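# Sort stuffed toys onto separate shelf levels

## Task

Place the stuffed toys on the shelf with every kind on its own separate level. Each toy's head and body must rest mostly on a shelf board, and the shelf must remain upright. Toys count only if they stay put once the robot lets go. Release them and move the grippers away at the end.

## Robot and tools

Robot: two arms, left_arm and right_arm, each with a two-finger gripper. Neither name refers to a side of any camera image. In the scene frame the origin sits on the table top between the arms. +z is up, +x points out over the table, and left_arm is on the +y side. left_arm's base is at (+0.040, +0.353, 0) m and right_arm's at (+0.009, -0.255, 0) m, each turned slightly about z.

Gripper frame: the fingers point along the gripper's +z and close along its y. end_effector_position is the point between the finger pads, just behind the fingertips. The reported position can be off, more so at long reach. Joint friction may leave a gripper up to about 31 mm short, so tiny commands may do nothing.

Result lines:
- The state line reads left_arm: ... | right_arm: ..., with position in metres and quat_wxyz in the scene frame.
- grip_measured is the finger opening on the command scale. The last Joint positions number gives it in metres.
- Hand target is the pose the controller is now driving toward.
- HELD marks steps where part of an arm's row was held back.
- pose unreachable means the clearance check altered or blocked that arm's command.
- FAULT or OVER-TEMPERATURE FAULT means an arm was stopped.
- MOTOR HOT warns from 75 °C. At 90 °C the arm stops for 10 s, and at 100 °C it goes limp and falls. Holding loads heats motors, even while you are thinking.

execute_actions(actions): a list of actions run in order. Each action is a table of up to 15 rows, one row per 1/30 s step. A short table repeats its last row until 15 steps are done. Every row is a single list of 14 numbers in [-1, 1] covering both arms:
- left_arm: dx, dy, dz, rx, ry, rz, opening
- right_arm: the same seven
The first six of each arm are an offset, not a pose. They are measured in that gripper's own axes from its measured pose at the start of the action; for a call's first action, that is the last pose reported. Every row is relative to that same start pose, not to the previous row. Scale: 1.0 = 0.6 m or 180 degrees. rx, ry, rz form one rotation vector. Opening is absolute: +1 is fully open (0.087 m), -1 is closed. Each step the command is clipped to within 70 mm and 16 degrees of the measured pose. Afterwards the arm goes no further than that clipped pose, so long moves need several actions. Position wins over orientation when both cannot be reached. An empty list just returns state and images.

move(target, speed, blocking): target is one row of 14 numbers, laid out and scaled exactly like an execute_actions row. Its offsets are in gripper axes, from the pose in the latest result that shows one. Each gripper follows a straight path, and both paths finish together in 0.5 to 10 s; if a path would take longer it stops after 10 s, short of its target. Rotation takes the shorter way. speed is in m/s, 0.002 to 0.5, default 0.25, and turning is capped at twice that in rad/s. The paths ignore obstacles and the other arm. Grippers lag, drift and can overshoot speed when an arm is near straight. Openings are sent when the move begins. The move: line reports the ending (done, off_target, moving, held, fault), any limits, and each gripper's distance from its pose. If only one arm is named, the other finished. limits=paced means a pose was clipped. limits=held means steps were blocked, and afterwards the arm may move much faster. With blocking=false you get a result after 0.5 s. Until a result shows the move ended, other moves and action rows are refused; use wait(0) or stop.

wait(seconds): 0 to 10 s; arms hold their last command and a running move continues. stop(): brakes a running move; it needs room to brake, and the fingers keep moving. zoom_image(camera, region): region is [x0, y0, x1, y1] in image pixels, at most 504 by 504. Cameras: cam_head_left, cam_head_right, cam_high, cam_low, cam_left_wrist, cam_right_wrist, all 504x504. Calibration is given per camera and may be slightly off. read_manual(section) returns only licence text. finished_scene(scene) ends the scene with the given number and cannot be undone; the goal must already hold and keep holding.

Gripping: command an opening below grip_measured to hold something. About 0.02 below gives a firm grip, less gives a lighter one. Each finger pad pushes at most about 20 N, and a fast close can squeeze harder. Readings can be off by about 1 mm. Objects may occasionally be tugged or nudged by outside forces.

For an arm that should stay still: in a reply's first call, send the offset back to its wanted pose; in later calls send zeros, plus the opening it should keep. Joint ranges (rad): waist -2.618 to 3.054, shoulder 0 to 3.142, elbow 0 to 3.142, wrist pitch and yaw -1.571 to 1.571, wrist roll -2.094 to 2.094.

Avoid:
- Knocking or placing any rigid object off the table; this fails the task.
- Tipping the shelf.
- Letting the arms collide or press on each other.
- Dropping, slipping or slamming things, and pushing hard. Fast moves and targets far beyond a contact hit harder.

The robot keeps holding its last command while you think. Quicker, smoother work with less motor effort is better.

Each tool is called after "Call:" as name([rows], argument=value, ...), one row to a line, values as JSON.

## Session

Call:
execute_actions(actions=[])

Scene clock: 0.00 s.
left_arm: end_effector_position=(+0.3746, +0.4089, +0.2365) grip_measured=+0.991 end_effector_quat_wxyz=(+0.239, +0.702, +0.487, +0.460) | right_arm: end_effector_position=(+0.3535, -0.4394, +0.3790) grip_measured=+1.000 end_effector_quat_wxyz=(+0.612, -0.057, +0.682, -0.396)
Joint positions: left_arm=[-0.117  0.912  0.721 -0.293 -0.119  1.993  0.087] | right_arm=[-0.279  1.072  1.036  0.098  0.118 -0.666  0.087]
Joint velocities: left_arm=[-0.002  0.007  0.007  0.007 -0.037 -0.022 -0.   ] | right_arm=[ 0.002 -0.002 -0.007 -0.022 -0.007  0.007  0.   ]
Hand target (left_arm): +0.375, +0.409, +0.237; +0.239, +0.702, +0.487, +0.460
Hand target (right_arm): +0.354, -0.439, +0.379; +0.612, -0.057, +0.682, -0.396

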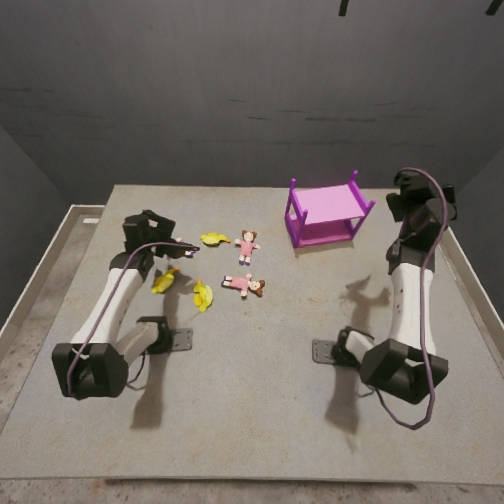

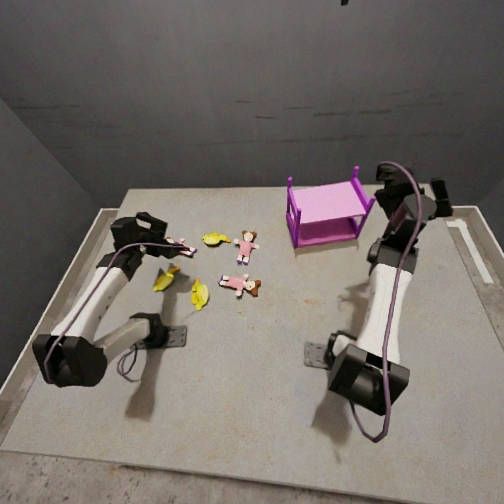

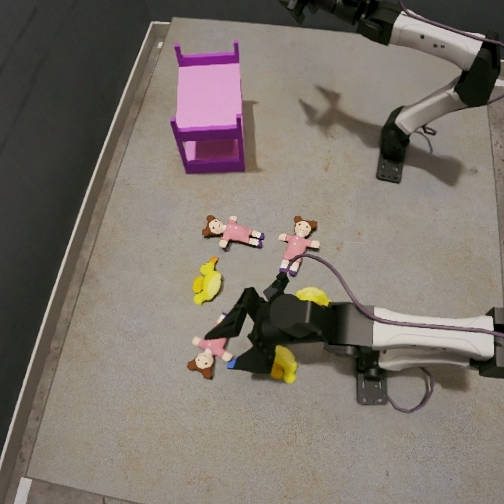

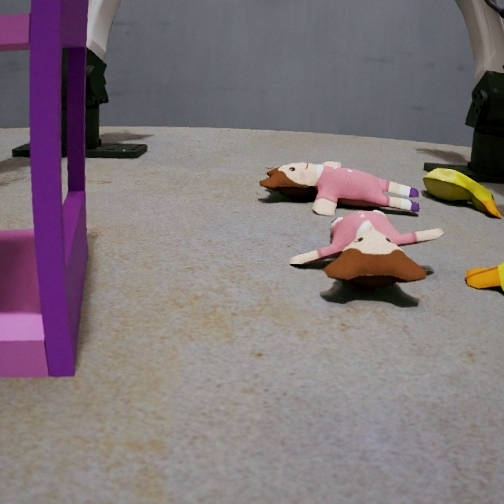

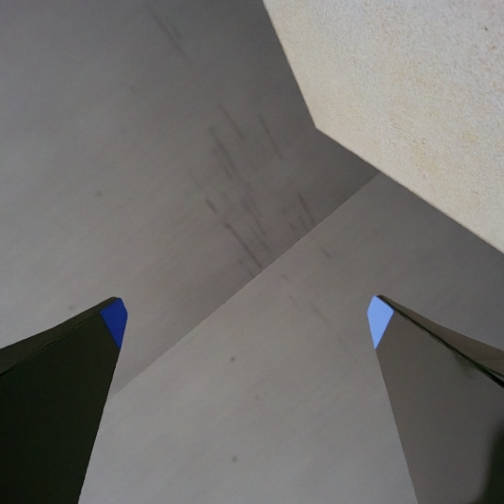

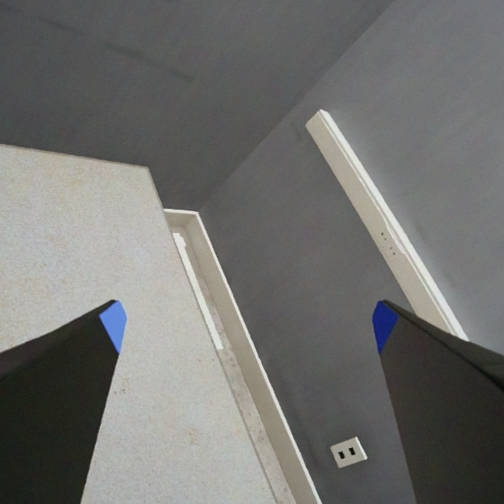

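Call:
zoom_image(camera="cam_head_left", region=[270, 160, 390, 260])

Call:
zoom_image(camera="cam_high", region=[150, 30, 290, 190])

Call:
zoom_image(camera="cam_head_left", region=[140, 220, 280, 320])

Call:
zoom_image(camera="cam_head_right", region=[270, 160, 390, 260])

Region (270, 160, 390, 260) of cam_head_left's 504x504 image, scaled by 4.200, with more detail than that image has.

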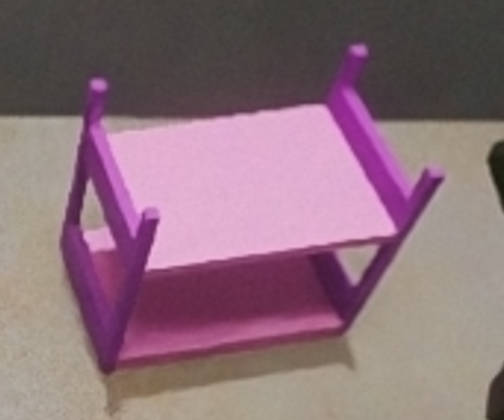

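Region (150, 30, 290, 190) of cam_high's 504x504 image, scaled by 3.150, with more detail than that image has; it fills the left 441 columns of this view, and the rest is white.

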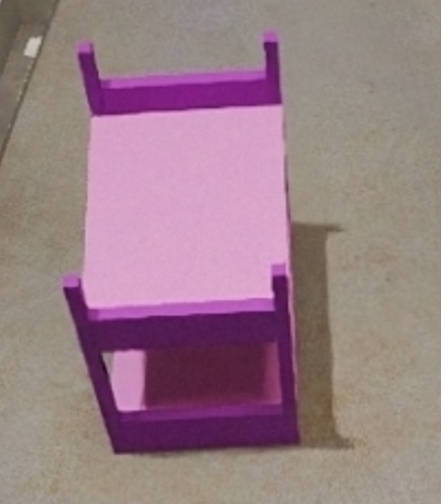

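Region (140, 220, 280, 320) of cam_head_left's 504x504 image, scaled by 3.600, with more detail than that image has; it fills the top 360 rows of this view, and the rest is white.

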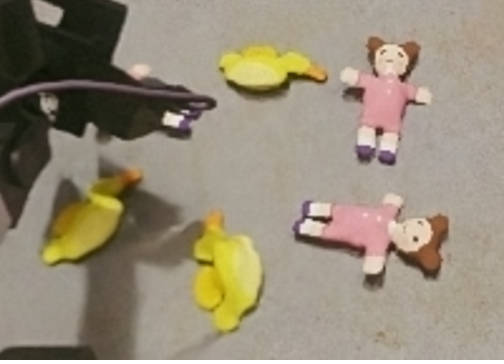

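Region (270, 160, 390, 260) of cam_head_right's 504x504 image, scaled by 4.200, with more detail than that image has.

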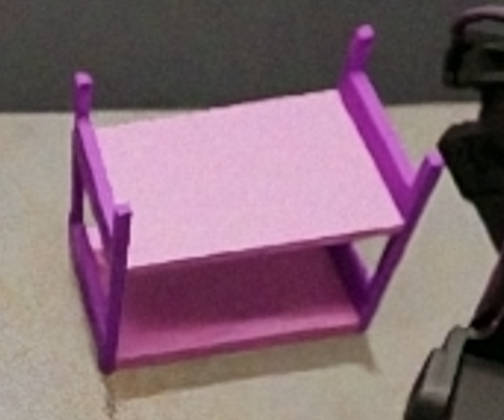

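Call:
move(target=[-0.126,-0.0857,0.1257,0.316,-0.1443,-0.0325,1, -0.0532,0.7167,-0.5782,-0.5833,0.0353,-0.1589,1], speed=0.35)

Scene clock: 100.30 s.
left_arm: end_effector_position=(+0.4082, +0.3717, +0.1310) grip_measured=+0.991 end_effector_quat_wxyz=(-0.001, +0.790, +0.613, +0.009) | right_arm: end_effector_position=(+0.2297, +0.0330, +0.1234) grip_measured=+1.000 end_effector_quat_wxyz=(-0.205, +0.636, -0.724, -0.171)
Joint positions: left_arm=[-0.176  1.893  1.715 -1.382 -0.012  1.757  0.087] | right_arm=[ 0.932  1.611  1.308 -0.802 -0.285 -0.536  0.087]
Joint velocities: left_arm=[-0.027 -0.007 -0.027 -0.022 -0.095 -0.154  0.   ] | right_arm=[-0.002  0.007 -0.007 -0.022 -0.037 -0.051  0.   ]
Hand target (left_arm): +0.409, +0.370, +0.129; -0.003, +0.789, +0.615, +0.002
Hand target (right_arm): +0.227, +0.038, +0.123; +0.200, -0.644, +0.718, +0.175
Off the commanded pose (left_arm): 0.002 m, 1 deg.
Off the commanded pose (right_arm): 0.004 m, 1 deg.
move: done
camera_calibration (this result's frames):
cam_left_wrist: T_world_to_cam=[[-0.969275, 0.245723, -0.011207, 0.300805], [0.145952, 0.6112, 0.777903, -0.37], [0.197998, 0.752366, -0.628285, -0.137042], [0, 0, 0, 1]] pos_world=[0.3727, 0.255335, 0.205094]
cam_right_wrist: T_world_to_cam=[[0.991655, -0.127014, 0.0220919, -0.227338], [-0.127495, -0.940765, 0.314176, 0.0445471], [-0.0191214, -0.314371, -0.949108, 0.278459], [0, 0, 0, 1]] pos_world=[0.236444, 0.100573, 0.255315]

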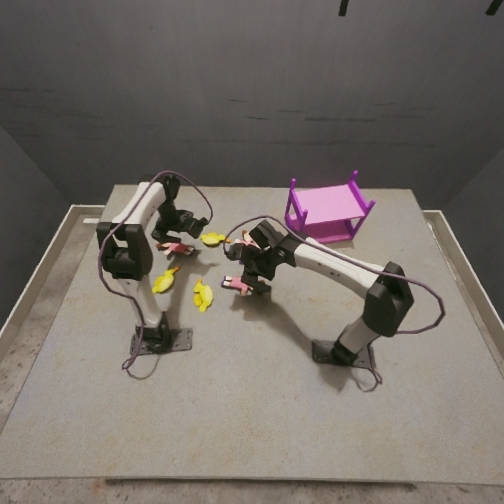

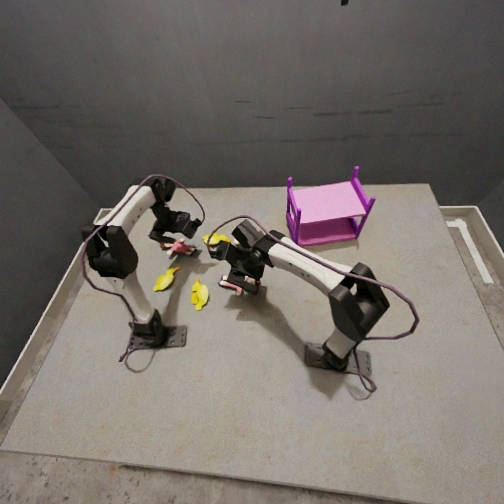

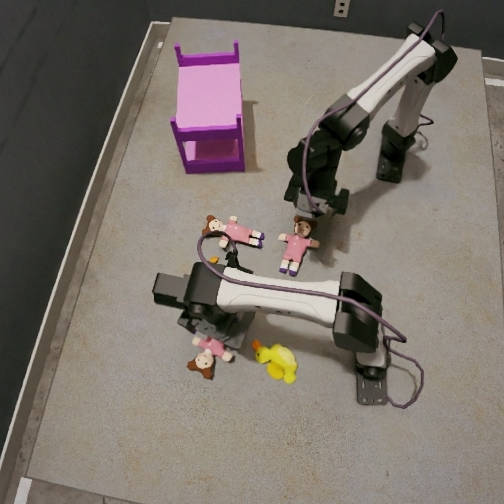

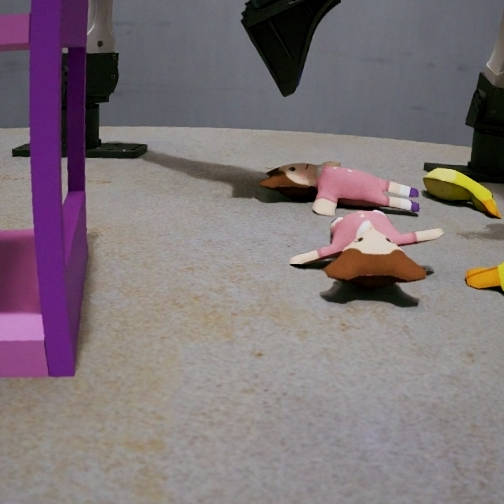

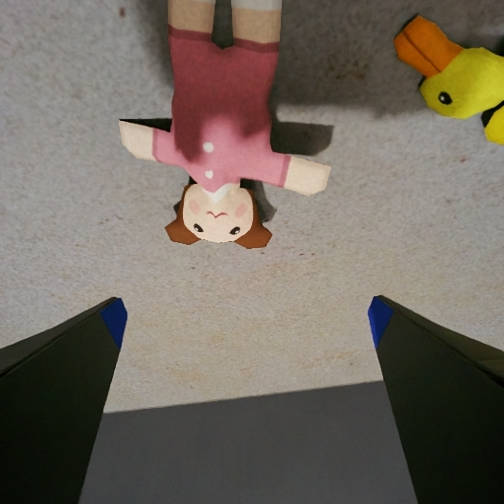

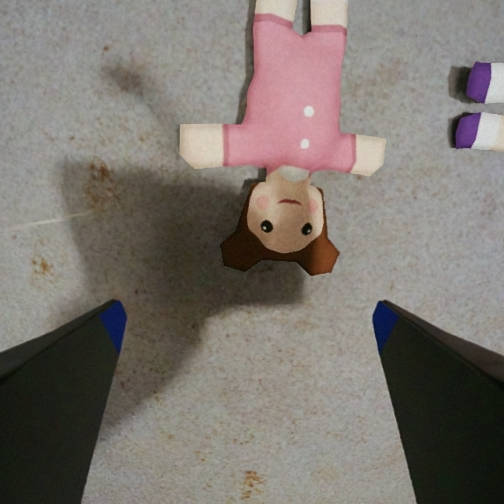

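Call:
move(target=[-0.021,0.017,0.188,0,0,0,1, -0.0213,-0.0422,0.215,0,0,0,1], speed=0.15)

Scene clock: 109.67 s.
left_arm: end_effector_position=(+0.4227, +0.3594, +0.0292) grip_measured=+0.991 end_effector_quat_wxyz=(+0.009, +0.790, +0.612, +0.018) | right_arm: end_effector_position=(+0.2635, +0.0993, +0.0233) grip_measured=+1.000 end_effector_quat_wxyz=(-0.204, +0.635, -0.725, -0.174)
Joint positions: left_arm=[-0.206  1.977  1.421 -0.977 -0.012  1.728  0.087] | right_arm=[ 0.979  1.963  1.33  -0.46  -0.268 -0.487  0.087]
Joint velocities: left_arm=[-0.007 -0.012 -0.007  0.051 -0.022  0.037  0.   ] | right_arm=[-0.002  0.002 -0.007  0.066  0.037 -0.051  0.   ]
Hand target (left_arm): +0.417, +0.357, +0.018; -0.000, +0.790, +0.613, +0.008
Hand target (right_arm): +0.264, +0.106, +0.018; +0.205, -0.636, +0.724, +0.172
Off the commanded pose (left_arm): 0.013 m, 2 deg.
Off the commanded pose (right_arm): 0.008 m, 0 deg.
move: off_target (left_arm)
camera_calibration (this result's frames):
cam_left_wrist: T_world_to_cam=[[-0.968435, 0.2464, -0.0376819, 0.316967], [0.125799, 0.613642, 0.779499, -0.277856], [0.215192, 0.750154, -0.625269, -0.201142], [0, 0, 0, 1]] pos_world=[0.3852, 0.243291, 0.102765]
cam_right_wrist: T_world_to_cam=[[0.991396, -0.129925, 0.0159301, -0.249713], [-0.128388, -0.941436, 0.311793, 0.143034], [-0.0255126, -0.311155, -0.950017, 0.206309], [0, 0, 0, 1]] pos_world=[0.271192, 0.166407, 0.155378]

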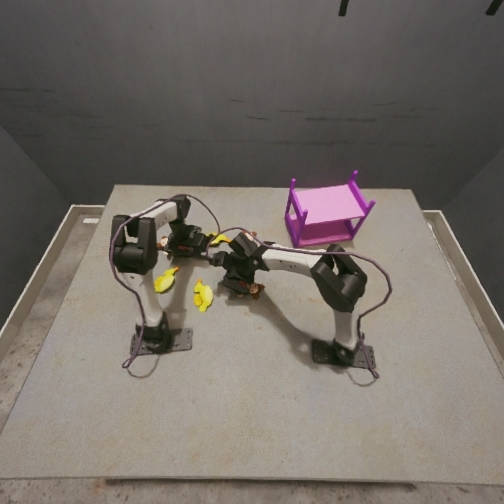

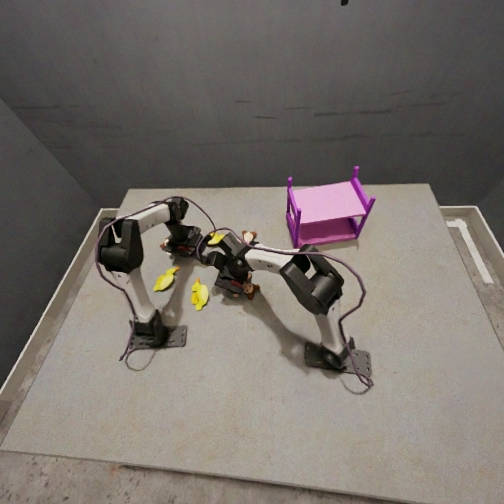

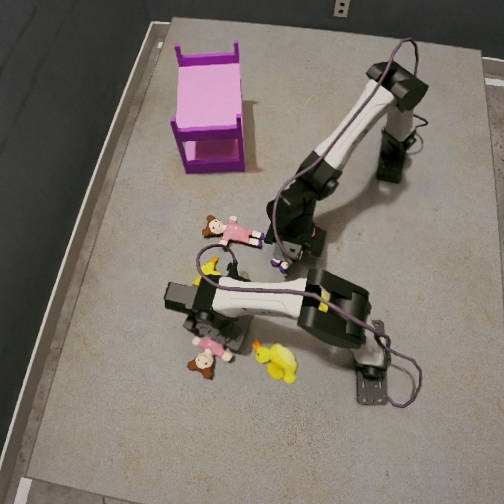

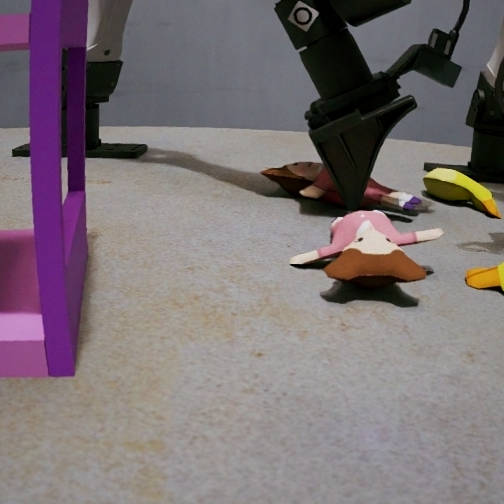

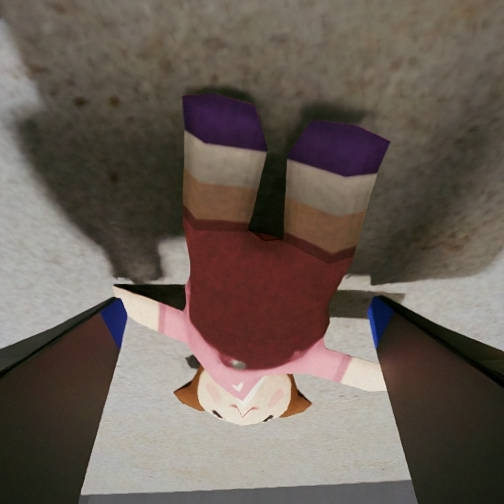

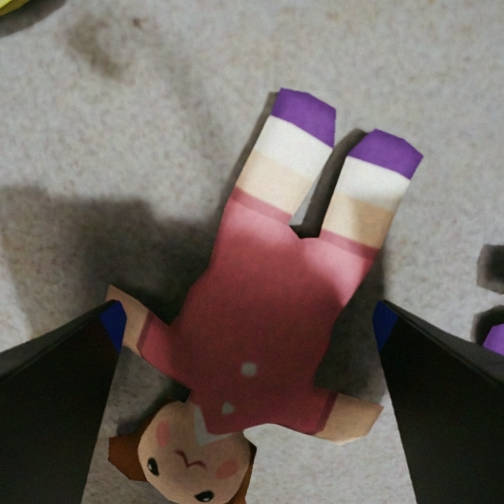

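Call:
execute_actions([
  [[0,0,-0.05,0,0,0,1, -0.03,0,-0.06,0,0,0,1]],
  [[-0.045,-0.015,0,0,0,0,1, 0,0,0,0,0,0,1]],
  [[0,0,0.03,0,0,0,1, 0,0,0,0,0,0,1],[0,0,0.03,0,0,0,1, 0,0,0,0,0,0,1],[0,0,0.04,0,0,0,1, 0,0,0,0,0,0,1],[0,0,0.05,0,0,0,1, 0,0,0,0,0,0,1],[0,0,0.065,0,0,0,1, 0,0,0,0,0,0,1]],
])

Scene clock: 124.73 s.
left_arm: end_effector_position=(+0.4170, +0.3327, +0.0309) grip_measured=+0.991 end_effector_quat_wxyz=(+0.021, +0.793, +0.608, +0.027) | right_arm: end_effector_position=(+0.2625, +0.0980, +0.0577) grip_measured=+1.000 end_effector_quat_wxyz=(-0.204, +0.635, -0.725, -0.174)
Joint positions: left_arm=[-0.279  1.94   1.374 -0.938 -0.011  1.666  0.087] | right_arm=[ 0.979  1.915  1.406 -0.585 -0.268 -0.487  0.087]
Joint velocities: left_arm=[-0.002 -0.002 -0.002  0.11  -0.081 -0.081  0.001] | right_arm=[ 0.002  0.002 -0.007 -0.037  0.022  0.066  0.   ]
Hand target (left_arm): +0.413, +0.333, +0.020; +0.014, +0.794, +0.608, +0.021
Hand target (right_arm): +0.262, +0.098, +0.058; +0.204, -0.635, +0.725, +0.174
Off the commanded pose (left_arm): 0.011 m, 1 deg.
Off the commanded pose (right_arm): 0.000 m, 0 deg.
Step readings (end_effector_position; steps 1 to 15: 1st action; 16 to 30: 2nd action; 31 to 45: 3rd action):
0: left_arm (+0.4231, +0.3594, +0.0292) | right_arm (+0.2637, +0.0994, +0.0233)
1: left_arm (+0.4223, +0.3595, +0.0315) | right_arm (+0.2626, +0.0981, +0.0254)
2: left_arm (+0.4212, +0.3596, +0.0346) | right_arm (+0.2616, +0.0969, +0.0288)
4: left_arm (+0.4231, +0.3594, +0.0441) | right_arm (+0.2624, +0.0978, +0.0404)
8: left_arm (+0.4253, +0.3592, +0.0560) | right_arm (+0.2657, +0.1020, +0.0584)
15: left_arm (+0.4211, +0.3596, +0.0560) | right_arm (+0.2625, +0.0980, +0.0577)
16: left_arm (+0.4203, +0.3577, +0.0562) | right_arm (+0.2625, +0.0980, +0.0577)
17: left_arm (+0.4176, +0.3535, +0.0561) | right_arm (+0.2625, +0.0980, +0.0577)
19: left_arm (+0.4130, +0.3422, +0.0569) | right_arm (+0.2625, +0.0980, +0.0577)
23: left_arm (+0.4118, +0.3335, +0.0592) | right_arm (+0.2625, +0.0980, +0.0577)
30: left_arm (+0.4114, +0.3336, +0.0593) | right_arm (+0.2625, +0.0980, +0.0577)
31: left_arm (+0.4122, +0.3335, +0.0584) | right_arm (+0.2625, +0.0980, +0.0577)
32: left_arm (+0.4132, +0.3333, +0.0573) | right_arm (+0.2625, +0.0980, +0.0577)
34: left_arm (+0.4139, +0.3332, +0.0529) | right_arm (+0.2625, +0.0980, +0.0577)
38: left_arm (+0.4122, +0.3335, +0.0372) | right_arm (+0.2625, +0.0980, +0.0577)
45: end_effector_position above
camera_calibration (this result's frames):
cam_left_wrist: T_world_to_cam=[[-0.964004, 0.257162, -0.0675511, 0.313585], [0.110358, 0.618131, 0.77829, -0.257041], [0.241902, 0.74282, -0.624261, -0.187564], [0, 0, 0, 1]] pos_world=[0.376036, 0.217569, 0.104147]
cam_right_wrist: T_world_to_cam=[[0.991396, -0.129925, 0.0159301, -0.24937], [-0.128388, -0.941436, 0.311793, 0.130926], [-0.0255126, -0.311155, -0.950017, 0.238588], [0, 0, 0, 1]] pos_world=[0.270121, 0.165097, 0.189813]

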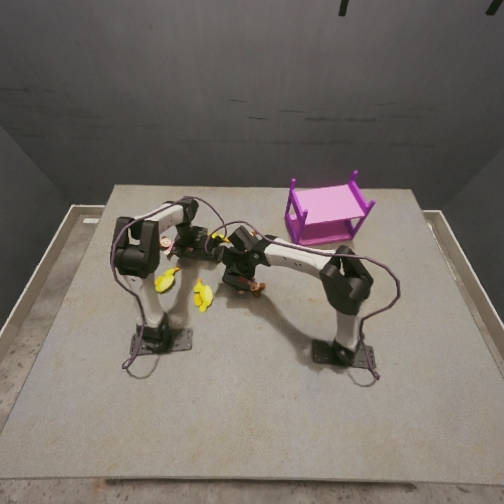

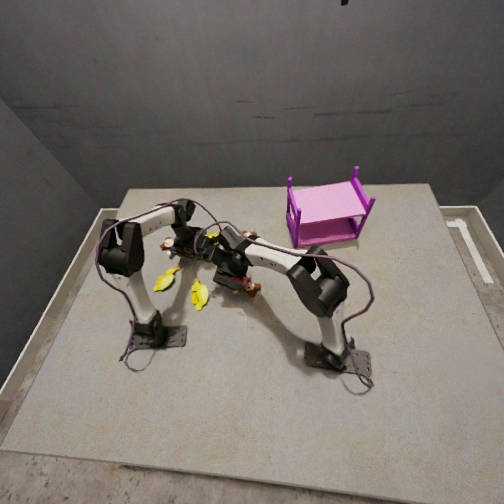

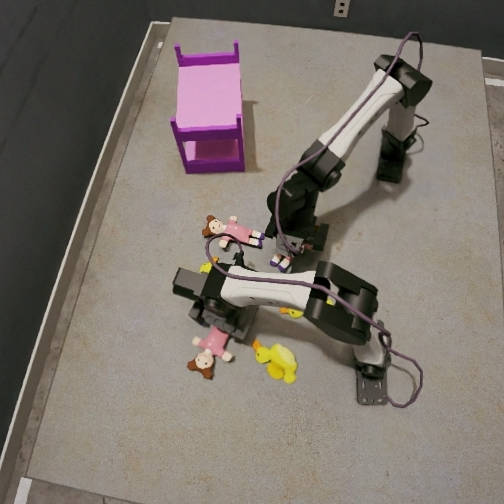

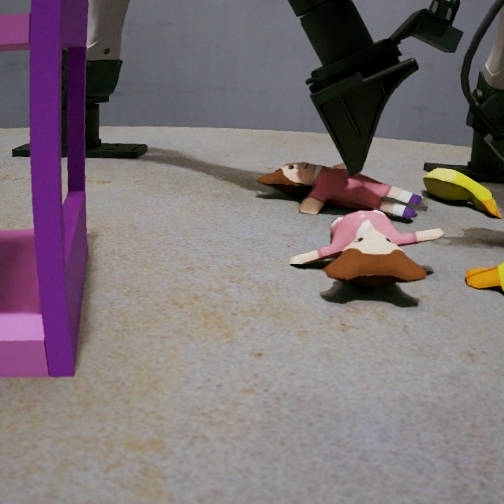

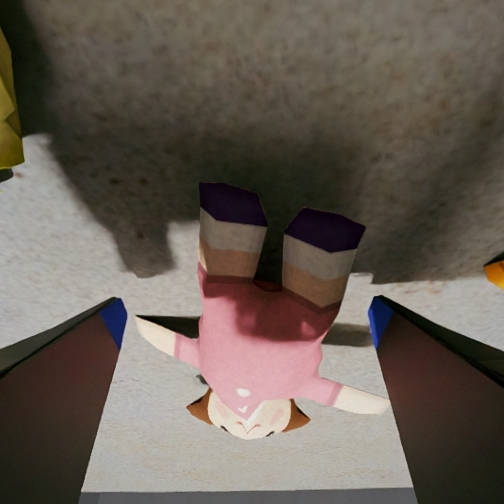

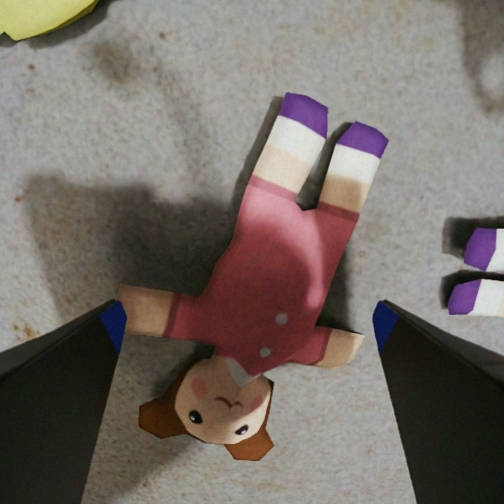

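Call:
execute_actions([
  [[0.025,-0.015,0.035,0,0,0,1, 0,0,0,0,0,0,1]],
  [[0,0,0,0,0,0,0.7, 0,0,0,0,0,0,1],[0,0,0,0,0,0,0.5, 0,0,0,0,0,0,1],[0,0,0,0,0,0,0.3, 0,0,0,0,0,0,1],[0,0,0,0,0,0,0.2, 0,0,0,0,0,0,1],[0,0,0,0,0,0,0.1, 0,0,0,0,0,0,1],[0,0,0,0,0,0,0.0, 0,0,0,0,0,0,1],[0,0,0,0,0,0,-0.1, 0,0,0,0,0,0,1],[0,0,0,0,0,0,-0.2, 0,0,0,0,0,0,1],[0,0,0,0,0,0,-0.3, 0,0,0,0,0,0,1]],
])

Scene clock: 129.93 s.
left_arm: end_effector_position=(+0.4149, +0.3479, +0.0189) grip_measured=-0.299 end_effector_quat_wxyz=(+0.022, +0.790, +0.612, +0.029) | right_arm: end_effector_position=(+0.2625, +0.0980, +0.0577) grip_measured=+1.000 end_effector_quat_wxyz=(-0.204, +0.635, -0.725, -0.174)
Joint positions: left_arm=[-0.238  1.938  1.321 -0.882 -0.01   1.696  0.031] | right_arm=[ 0.979  1.915  1.406 -0.585 -0.268 -0.487  0.087]
Joint velocities: left_arm=[ 0.002  0.002 -0.002 -0.022  0.037  0.066 -0.   ] | right_arm=[-0.007  0.007  0.002 -0.051 -0.066 -0.007  0.   ]
Hand target (left_arm): +0.415, +0.348, +0.019; +0.022, +0.790, +0.612, +0.029
Hand target (right_arm): +0.262, +0.098, +0.058; +0.204, -0.635, +0.725, +0.174
Off the commanded pose (left_arm): 0.000 m, 0 deg.
Off the commanded pose (right_arm): 0.000 m, 0 deg.
Step readings (end_effector_position; steps 1 to 15: 1st action; 16 to 30: 2nd action):
0: left_arm (+0.4192, +0.3323, +0.0311) | right_arm (+0.2625, +0.0980, +0.0577)
1: left_arm (+0.4197, +0.3334, +0.0292) | right_arm (+0.2625, +0.0980, +0.0577)
2: left_arm (+0.4193, +0.3360, +0.0265) | right_arm (+0.2625, +0.0980, +0.0577)
4: left_arm (+0.4152, +0.3437, +0.0206) | right_arm (+0.2625, +0.0980, +0.0577)
8: left_arm (+0.4147, +0.3479, +0.0189) | right_arm (+0.2625, +0.0980, +0.0577)
15: left_arm (+0.4149, +0.3479, +0.0189) | right_arm (+0.2625, +0.0980, +0.0577)
16: left_arm (+0.4147, +0.3480, +0.0189) | right_arm (+0.2625, +0.0980, +0.0577)
17: left_arm (+0.4147, +0.3480, +0.0189) | right_arm (+0.2625, +0.0980, +0.0577)
19: left_arm (+0.4148, +0.3480, +0.0189) | right_arm (+0.2625, +0.0980, +0.0577)
23: left_arm (+0.4148, +0.3480, +0.0189) | right_arm (+0.2625, +0.0980, +0.0577)
30: end_effector_position above
camera_calibration (this result's frames):
cam_left_wrist: T_world_to_cam=[[-0.966413, 0.246882, -0.0713799, 0.311491], [0.100774, 0.619552, 0.77846, -0.253455], [0.236411, 0.745121, -0.623623, -0.204386], [0, 0, 0, 1]] pos_world=[0.37489, 0.232419, 0.0920795]
cam_right_wrist: T_world_to_cam=[[0.991396, -0.129925, 0.0159301, -0.24937], [-0.128388, -0.941436, 0.311793, 0.130926], [-0.0255126, -0.311155, -0.950017, 0.238588], [0, 0, 0, 1]] pos_world=[0.270121, 0.165097, 0.189813]

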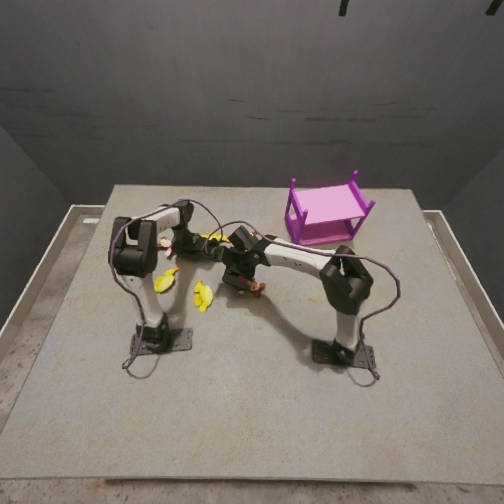

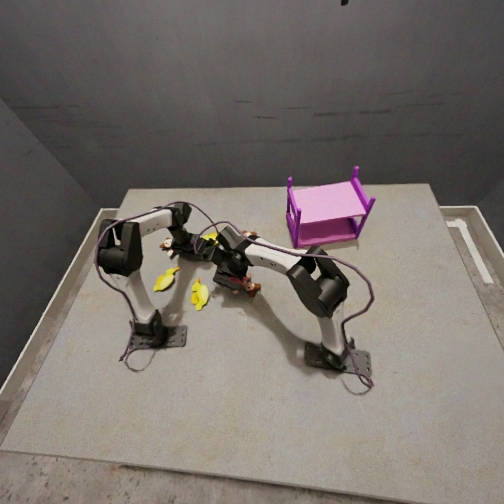

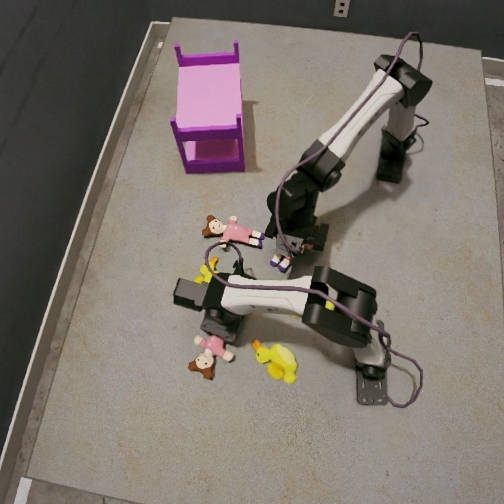

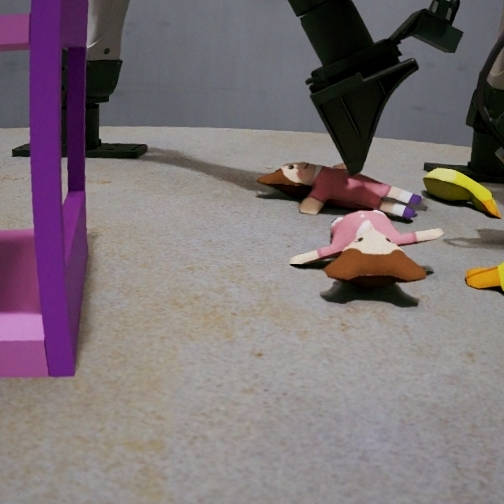

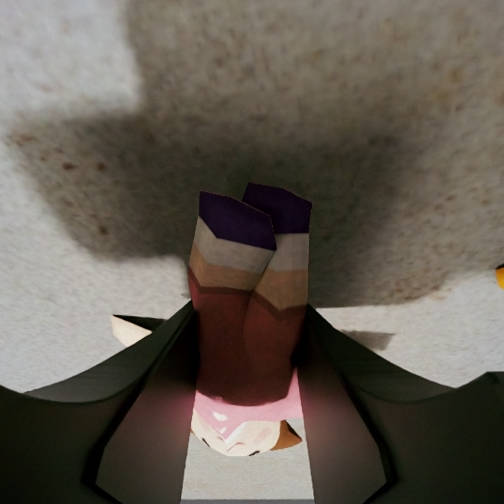

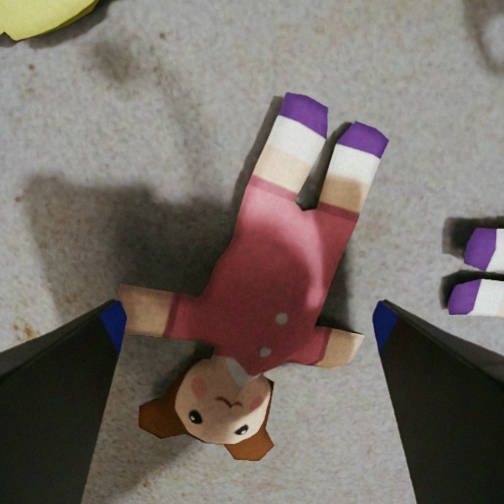

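Call:
move(target=[0.13,0,-0.13,0,0,0,-0.5, -0.022,-0.024,0.0125,0.047,0,0.082,1], speed=0.15)

Call:
move(target=[0,0,0,0,0,0,-0.5, 0.032,0,0.056,0,0,0,1], speed=0.1)

Scene clock: 135.90 s.
left_arm: end_effector_position=(+0.4263, +0.4227, +0.0937) grip_measured=-0.499 end_effector_quat_wxyz=(+0.018, +0.789, +0.614, +0.027) | right_arm: end_effector_position=(+0.2785, +0.1034, +0.0613) grip_measured=+1.000 end_effector_quat_wxyz=(+0.225, -0.518, +0.812, +0.146)
Joint positions: left_arm=[-0.031  1.916  1.596 -1.185  0.001  1.898  0.022] | right_arm=[ 0.991  1.932  1.437 -0.546 -0.126 -0.205  0.087]
Joint velocities: left_arm=[ 0.012 -0.007 -0.007 -0.022 -0.037 -0.007 -0.   ] | right_arm=[ 0.007 -0.007  0.012 -0.037 -0.007  0.051  0.   ]
Hand target (left_arm): +0.429, +0.424, +0.098; +0.020, +0.790, +0.612, +0.030
Hand target (right_arm): +0.278, +0.111, +0.058; +0.226, -0.519, +0.811, +0.145
Off the commanded pose (left_arm): 0.005 m, 1 deg.
Off the commanded pose (right_arm): 0.008 m, 0 deg.
move: done
camera_calibration (this result's frames):
cam_left_wrist: T_world_to_cam=[[-0.968034, 0.24256, -0.0638283, 0.311176], [0.103195, 0.617116, 0.780076, -0.359349], [0.228605, 0.748554, -0.62242, -0.214364], [0, 0, 0, 1]] pos_world=[0.387317, 0.306744, 0.166757]
cam_right_wrist: T_world_to_cam=[[0.909214, -0.416291, 0.00562656, -0.211459], [-0.397211, -0.863334, 0.311251, 0.203775], [-0.124714, -0.285229, -0.950311, 0.269009], [0, 0, 0, 1]] pos_world=[0.306752, 0.164627, 0.193407]

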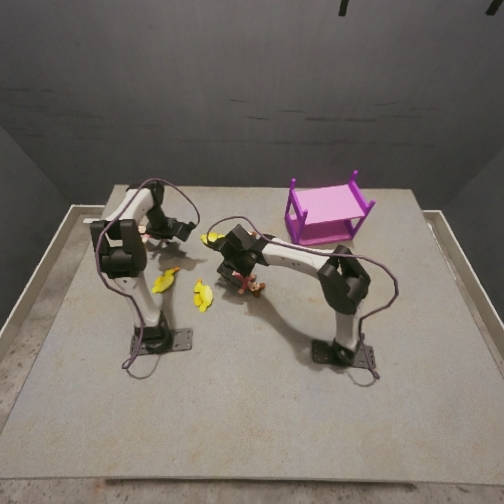

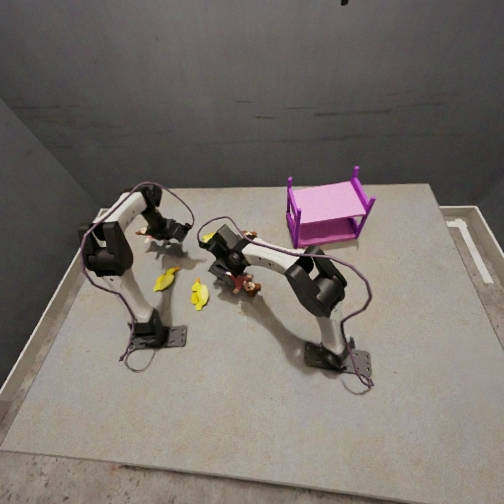

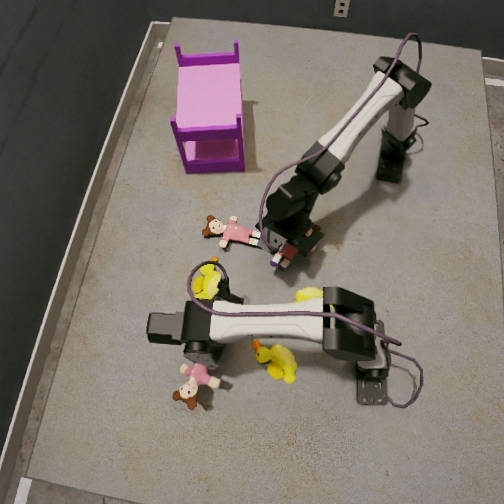

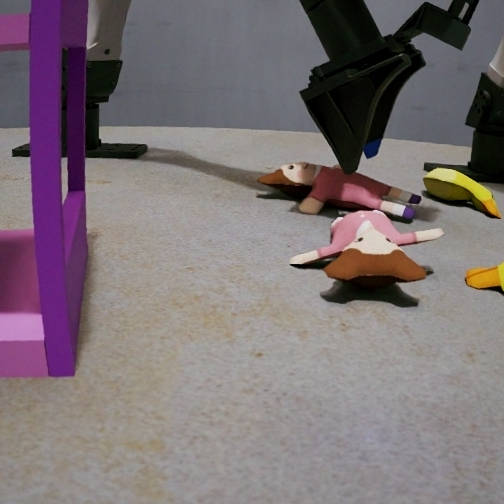

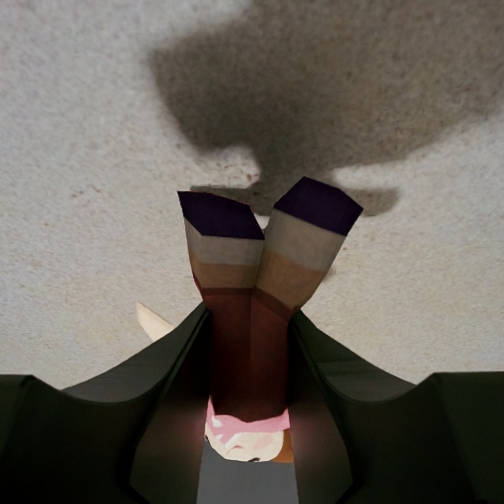

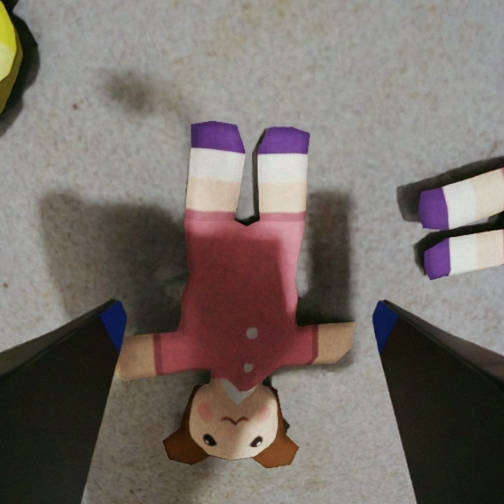

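Scene clock: 136.90 s.
left_arm: end_effector_position=(+0.4262, +0.4227, +0.0937) grip_measured=-0.499 end_effector_quat_wxyz=(+0.018, +0.789, +0.614, +0.027) | right_arm: end_effector_position=(+0.2817, +0.1074, +0.0364) grip_measured=+1.000 end_effector_quat_wxyz=(+0.237, -0.517, +0.809, +0.150)
Joint positions: left_arm=[-0.031  1.916  1.596 -1.186  0.001  1.898  0.022] | right_arm=[ 0.991  1.96   1.362 -0.416 -0.126 -0.205  0.087]
Joint velocities: left_arm=[ 0.007  0.007 -0.002 -0.051  0.022 -0.022 -0.001] | right_arm=[ 0.002 -0.007 -0.002  0.022 -0.081 -0.081  0.   ]
Hand target (left_arm): +0.426, +0.423, +0.094; +0.018, +0.789, +0.614, +0.027
Hand target (right_arm): +0.278, +0.104, +0.023; +0.225, -0.518, +0.812, +0.146
Off the commanded pose (left_arm): 0.000 m, 0 deg.
Off the commanded pose (right_arm): 0.014 m, 2 deg.
move: off_target (right_arm)
camera_calibration (this result's frames):
cam_left_wrist: T_world_to_cam=[[-0.968059, 0.242558, -0.0634674, 0.311063], [0.103492, 0.617139, 0.780019, -0.359457], [0.228368, 0.748535, -0.62253, -0.214225], [0, 0, 0, 1]] pos_world=[0.387251, 0.306739, 0.166764]
cam_right_wrist: T_world_to_cam=[[0.909066, -0.416476, 0.0120859, -0.212745], [-0.402191, -0.869572, 0.286509, 0.219277], [-0.108815, -0.265317, -0.958001, 0.240555], [0, 0, 0, 1]] pos_world=[0.307766, 0.165897, 0.170198]

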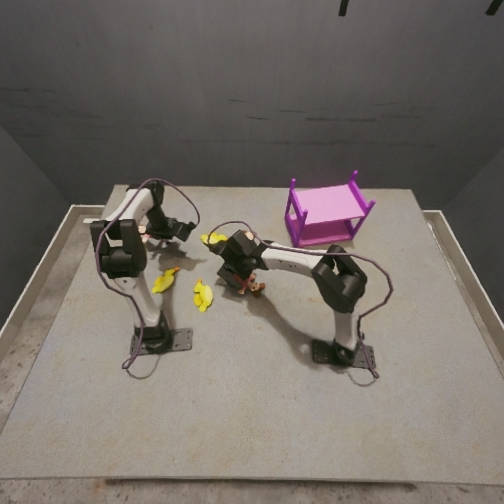

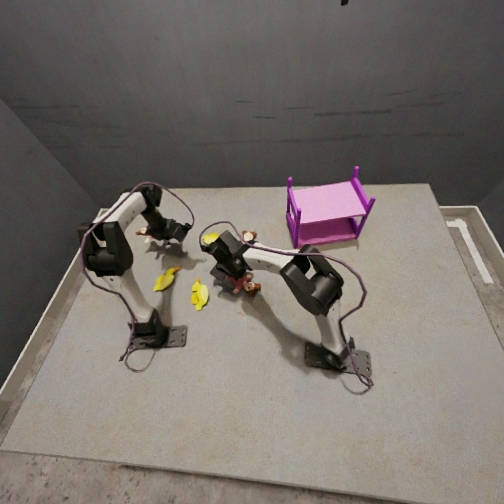

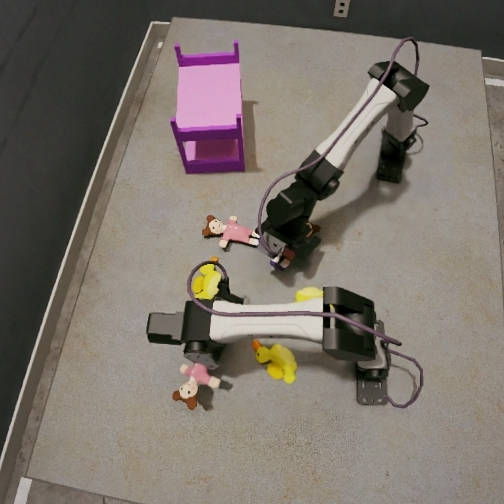

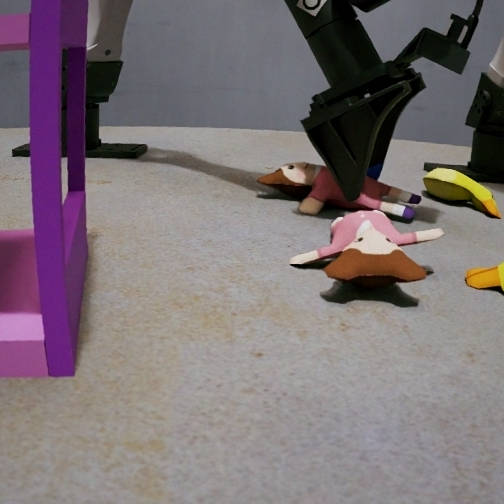

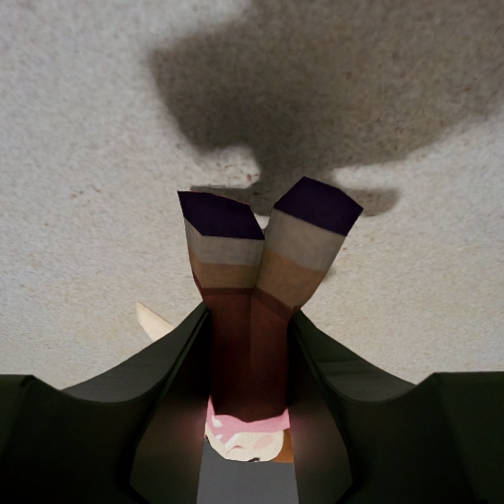

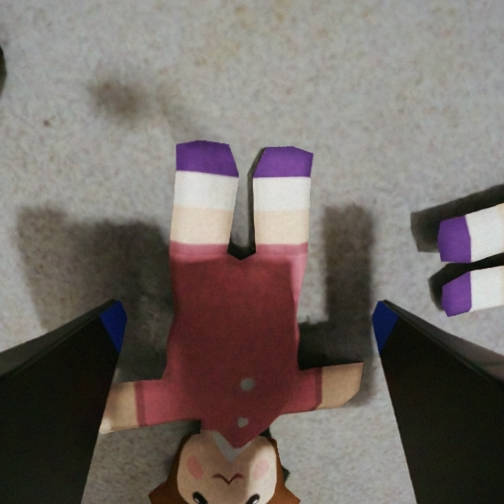

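Call:
execute_actions([
  [[0,0,0,0,0,0,-0.5, 0.012,0,0.015,0,0,0,1],[0,0,0,0,0,0,-0.5, 0.02,0,0.025,0,0,0,1],[0,0,0,0,0,0,-0.5, 0.027,0,0.035,0,0,0,1]],
  [[0,0,0,0,0,0,-0.5, 0,0,0,0,0,0,0.7],[0,0,0,0,0,0,-0.5, 0,0,0,0,0,0,0.5],[0,0,0,0,0,0,-0.5, 0,0,0,0,0,0,0.3],[0,0,0,0,0,0,-0.5, 0,0,0,0,0,0,0.15],[0,0,0,0,0,0,-0.5, 0,0,0,0,0,0,0.0],[0,0,0,0,0,0,-0.5, 0,0,0,0,0,0,-0.1],[0,0,0,0,0,0,-0.5, 0,0,0,0,0,0,-0.2],[0,0,0,0,0,0,-0.5, 0,0,0,0,0,0,-0.3],[0,0,0,0,0,0,-0.5, 0,0,0,0,0,0,-0.4],[0,0,0,0,0,0,-0.5, 0,0,0,0,0,0,-0.5]],
])

Scene clock: 144.00 s.
left_arm: end_effector_position=(+0.4262, +0.4227, +0.0937) grip_measured=-0.499 end_effector_quat_wxyz=(+0.018, +0.789, +0.614, +0.027) | right_arm: end_effector_position=(+0.2831, +0.1091, +0.0270) grip_measured=-0.499 end_effector_quat_wxyz=(+0.252, -0.516, +0.804, +0.155)
Joint positions: left_arm=[-0.031  1.916  1.596 -1.186  0.001  1.898  0.022] | right_arm=[ 0.991  1.96   1.308 -0.332 -0.126 -0.205  0.022]
Joint velocities: left_arm=[ 0.012 -0.017 -0.012 -0.037  0.081  0.007 -0.   ] | right_arm=[-0.002 -0.007 -0.002 -0.066  0.037 -0.022 -0.   ]
Hand target (left_arm): +0.426, +0.423, +0.094; +0.018, +0.789, +0.614, +0.027
Hand target (right_arm): +0.283, +0.109, +0.027; +0.251, -0.516, +0.804, +0.155
Off the commanded pose (left_arm): 0.000 m, 0 deg.
Off the commanded pose (right_arm): 0.000 m, 0 deg.
Step readings (end_effector_position; steps 1 to 15: 1st action; 16 to 30: 2nd action):
0: left_arm (+0.4262, +0.4227, +0.0937) | right_arm (+0.2819, +0.1077, +0.0365)
1: left_arm (+0.4262, +0.4227, +0.0937) | right_arm (+0.2822, +0.1081, +0.0363)
2: left_arm (+0.4262, +0.4227, +0.0937) | right_arm (+0.2827, +0.1086, +0.0353)
4: left_arm (+0.4262, +0.4227, +0.0937) | right_arm (+0.2825, +0.1085, +0.0312)
8: left_arm (+0.4262, +0.4227, +0.0937) | right_arm (+0.2801, +0.1054, +0.0250)
15: left_arm (+0.4262, +0.4227, +0.0937) | right_arm (+0.2830, +0.1091, +0.0270)
16: left_arm (+0.4262, +0.4227, +0.0937) | right_arm (+0.2830, +0.1091, +0.0270)
17: left_arm (+0.4262, +0.4227, +0.0937) | right_arm (+0.2830, +0.1091, +0.0270)
19: left_arm (+0.4262, +0.4227, +0.0937) | right_arm (+0.2830, +0.1091, +0.0270)
23: left_arm (+0.4262, +0.4227, +0.0937) | right_arm (+0.2830, +0.1091, +0.0270)
30: end_effector_position above
camera_calibration (this result's frames):
cam_left_wrist: T_world_to_cam=[[-0.968059, 0.242558, -0.0634674, 0.311063], [0.103492, 0.617139, 0.780019, -0.359457], [0.228368, 0.748535, -0.62253, -0.214225], [0, 0, 0, 1]] pos_world=[0.387251, 0.306739, 0.166764]
cam_right_wrist: T_world_to_cam=[[0.908757, -0.416864, 0.0196412, -0.213236], [-0.407499, -0.876218, 0.257267, 0.227009], [-0.0900355, -0.241797, -0.966141, 0.22455], [0, 0, 0, 1]] pos_world=[0.306503, 0.164315, 0.162733]

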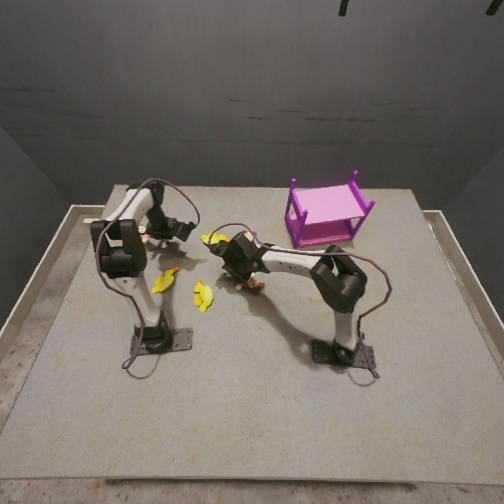

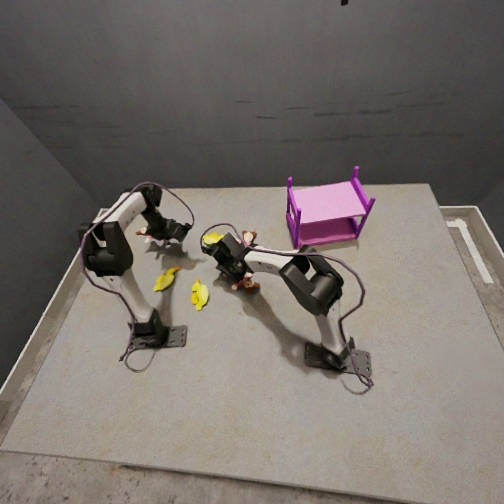

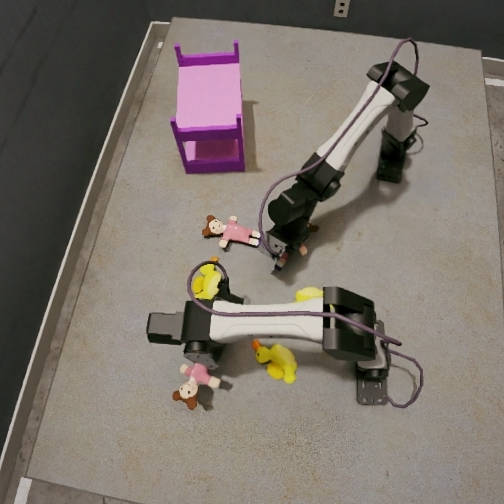

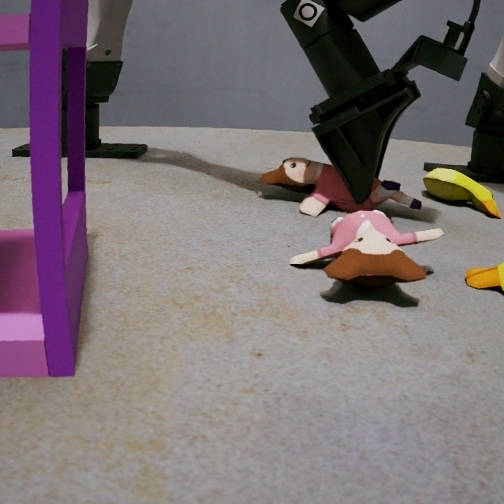

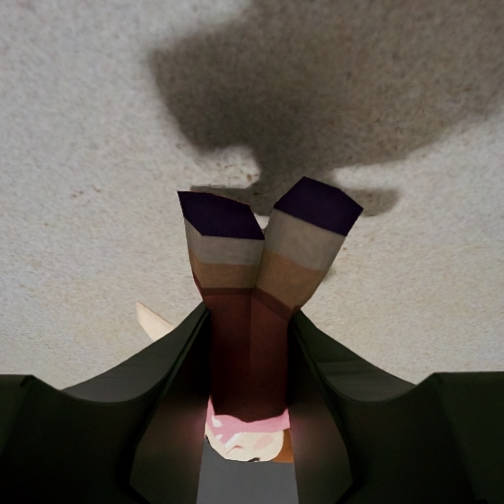

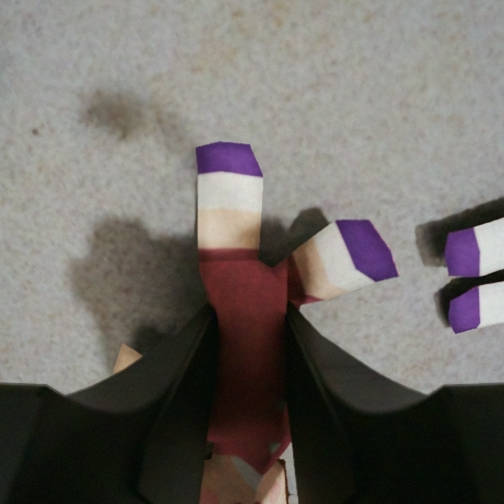

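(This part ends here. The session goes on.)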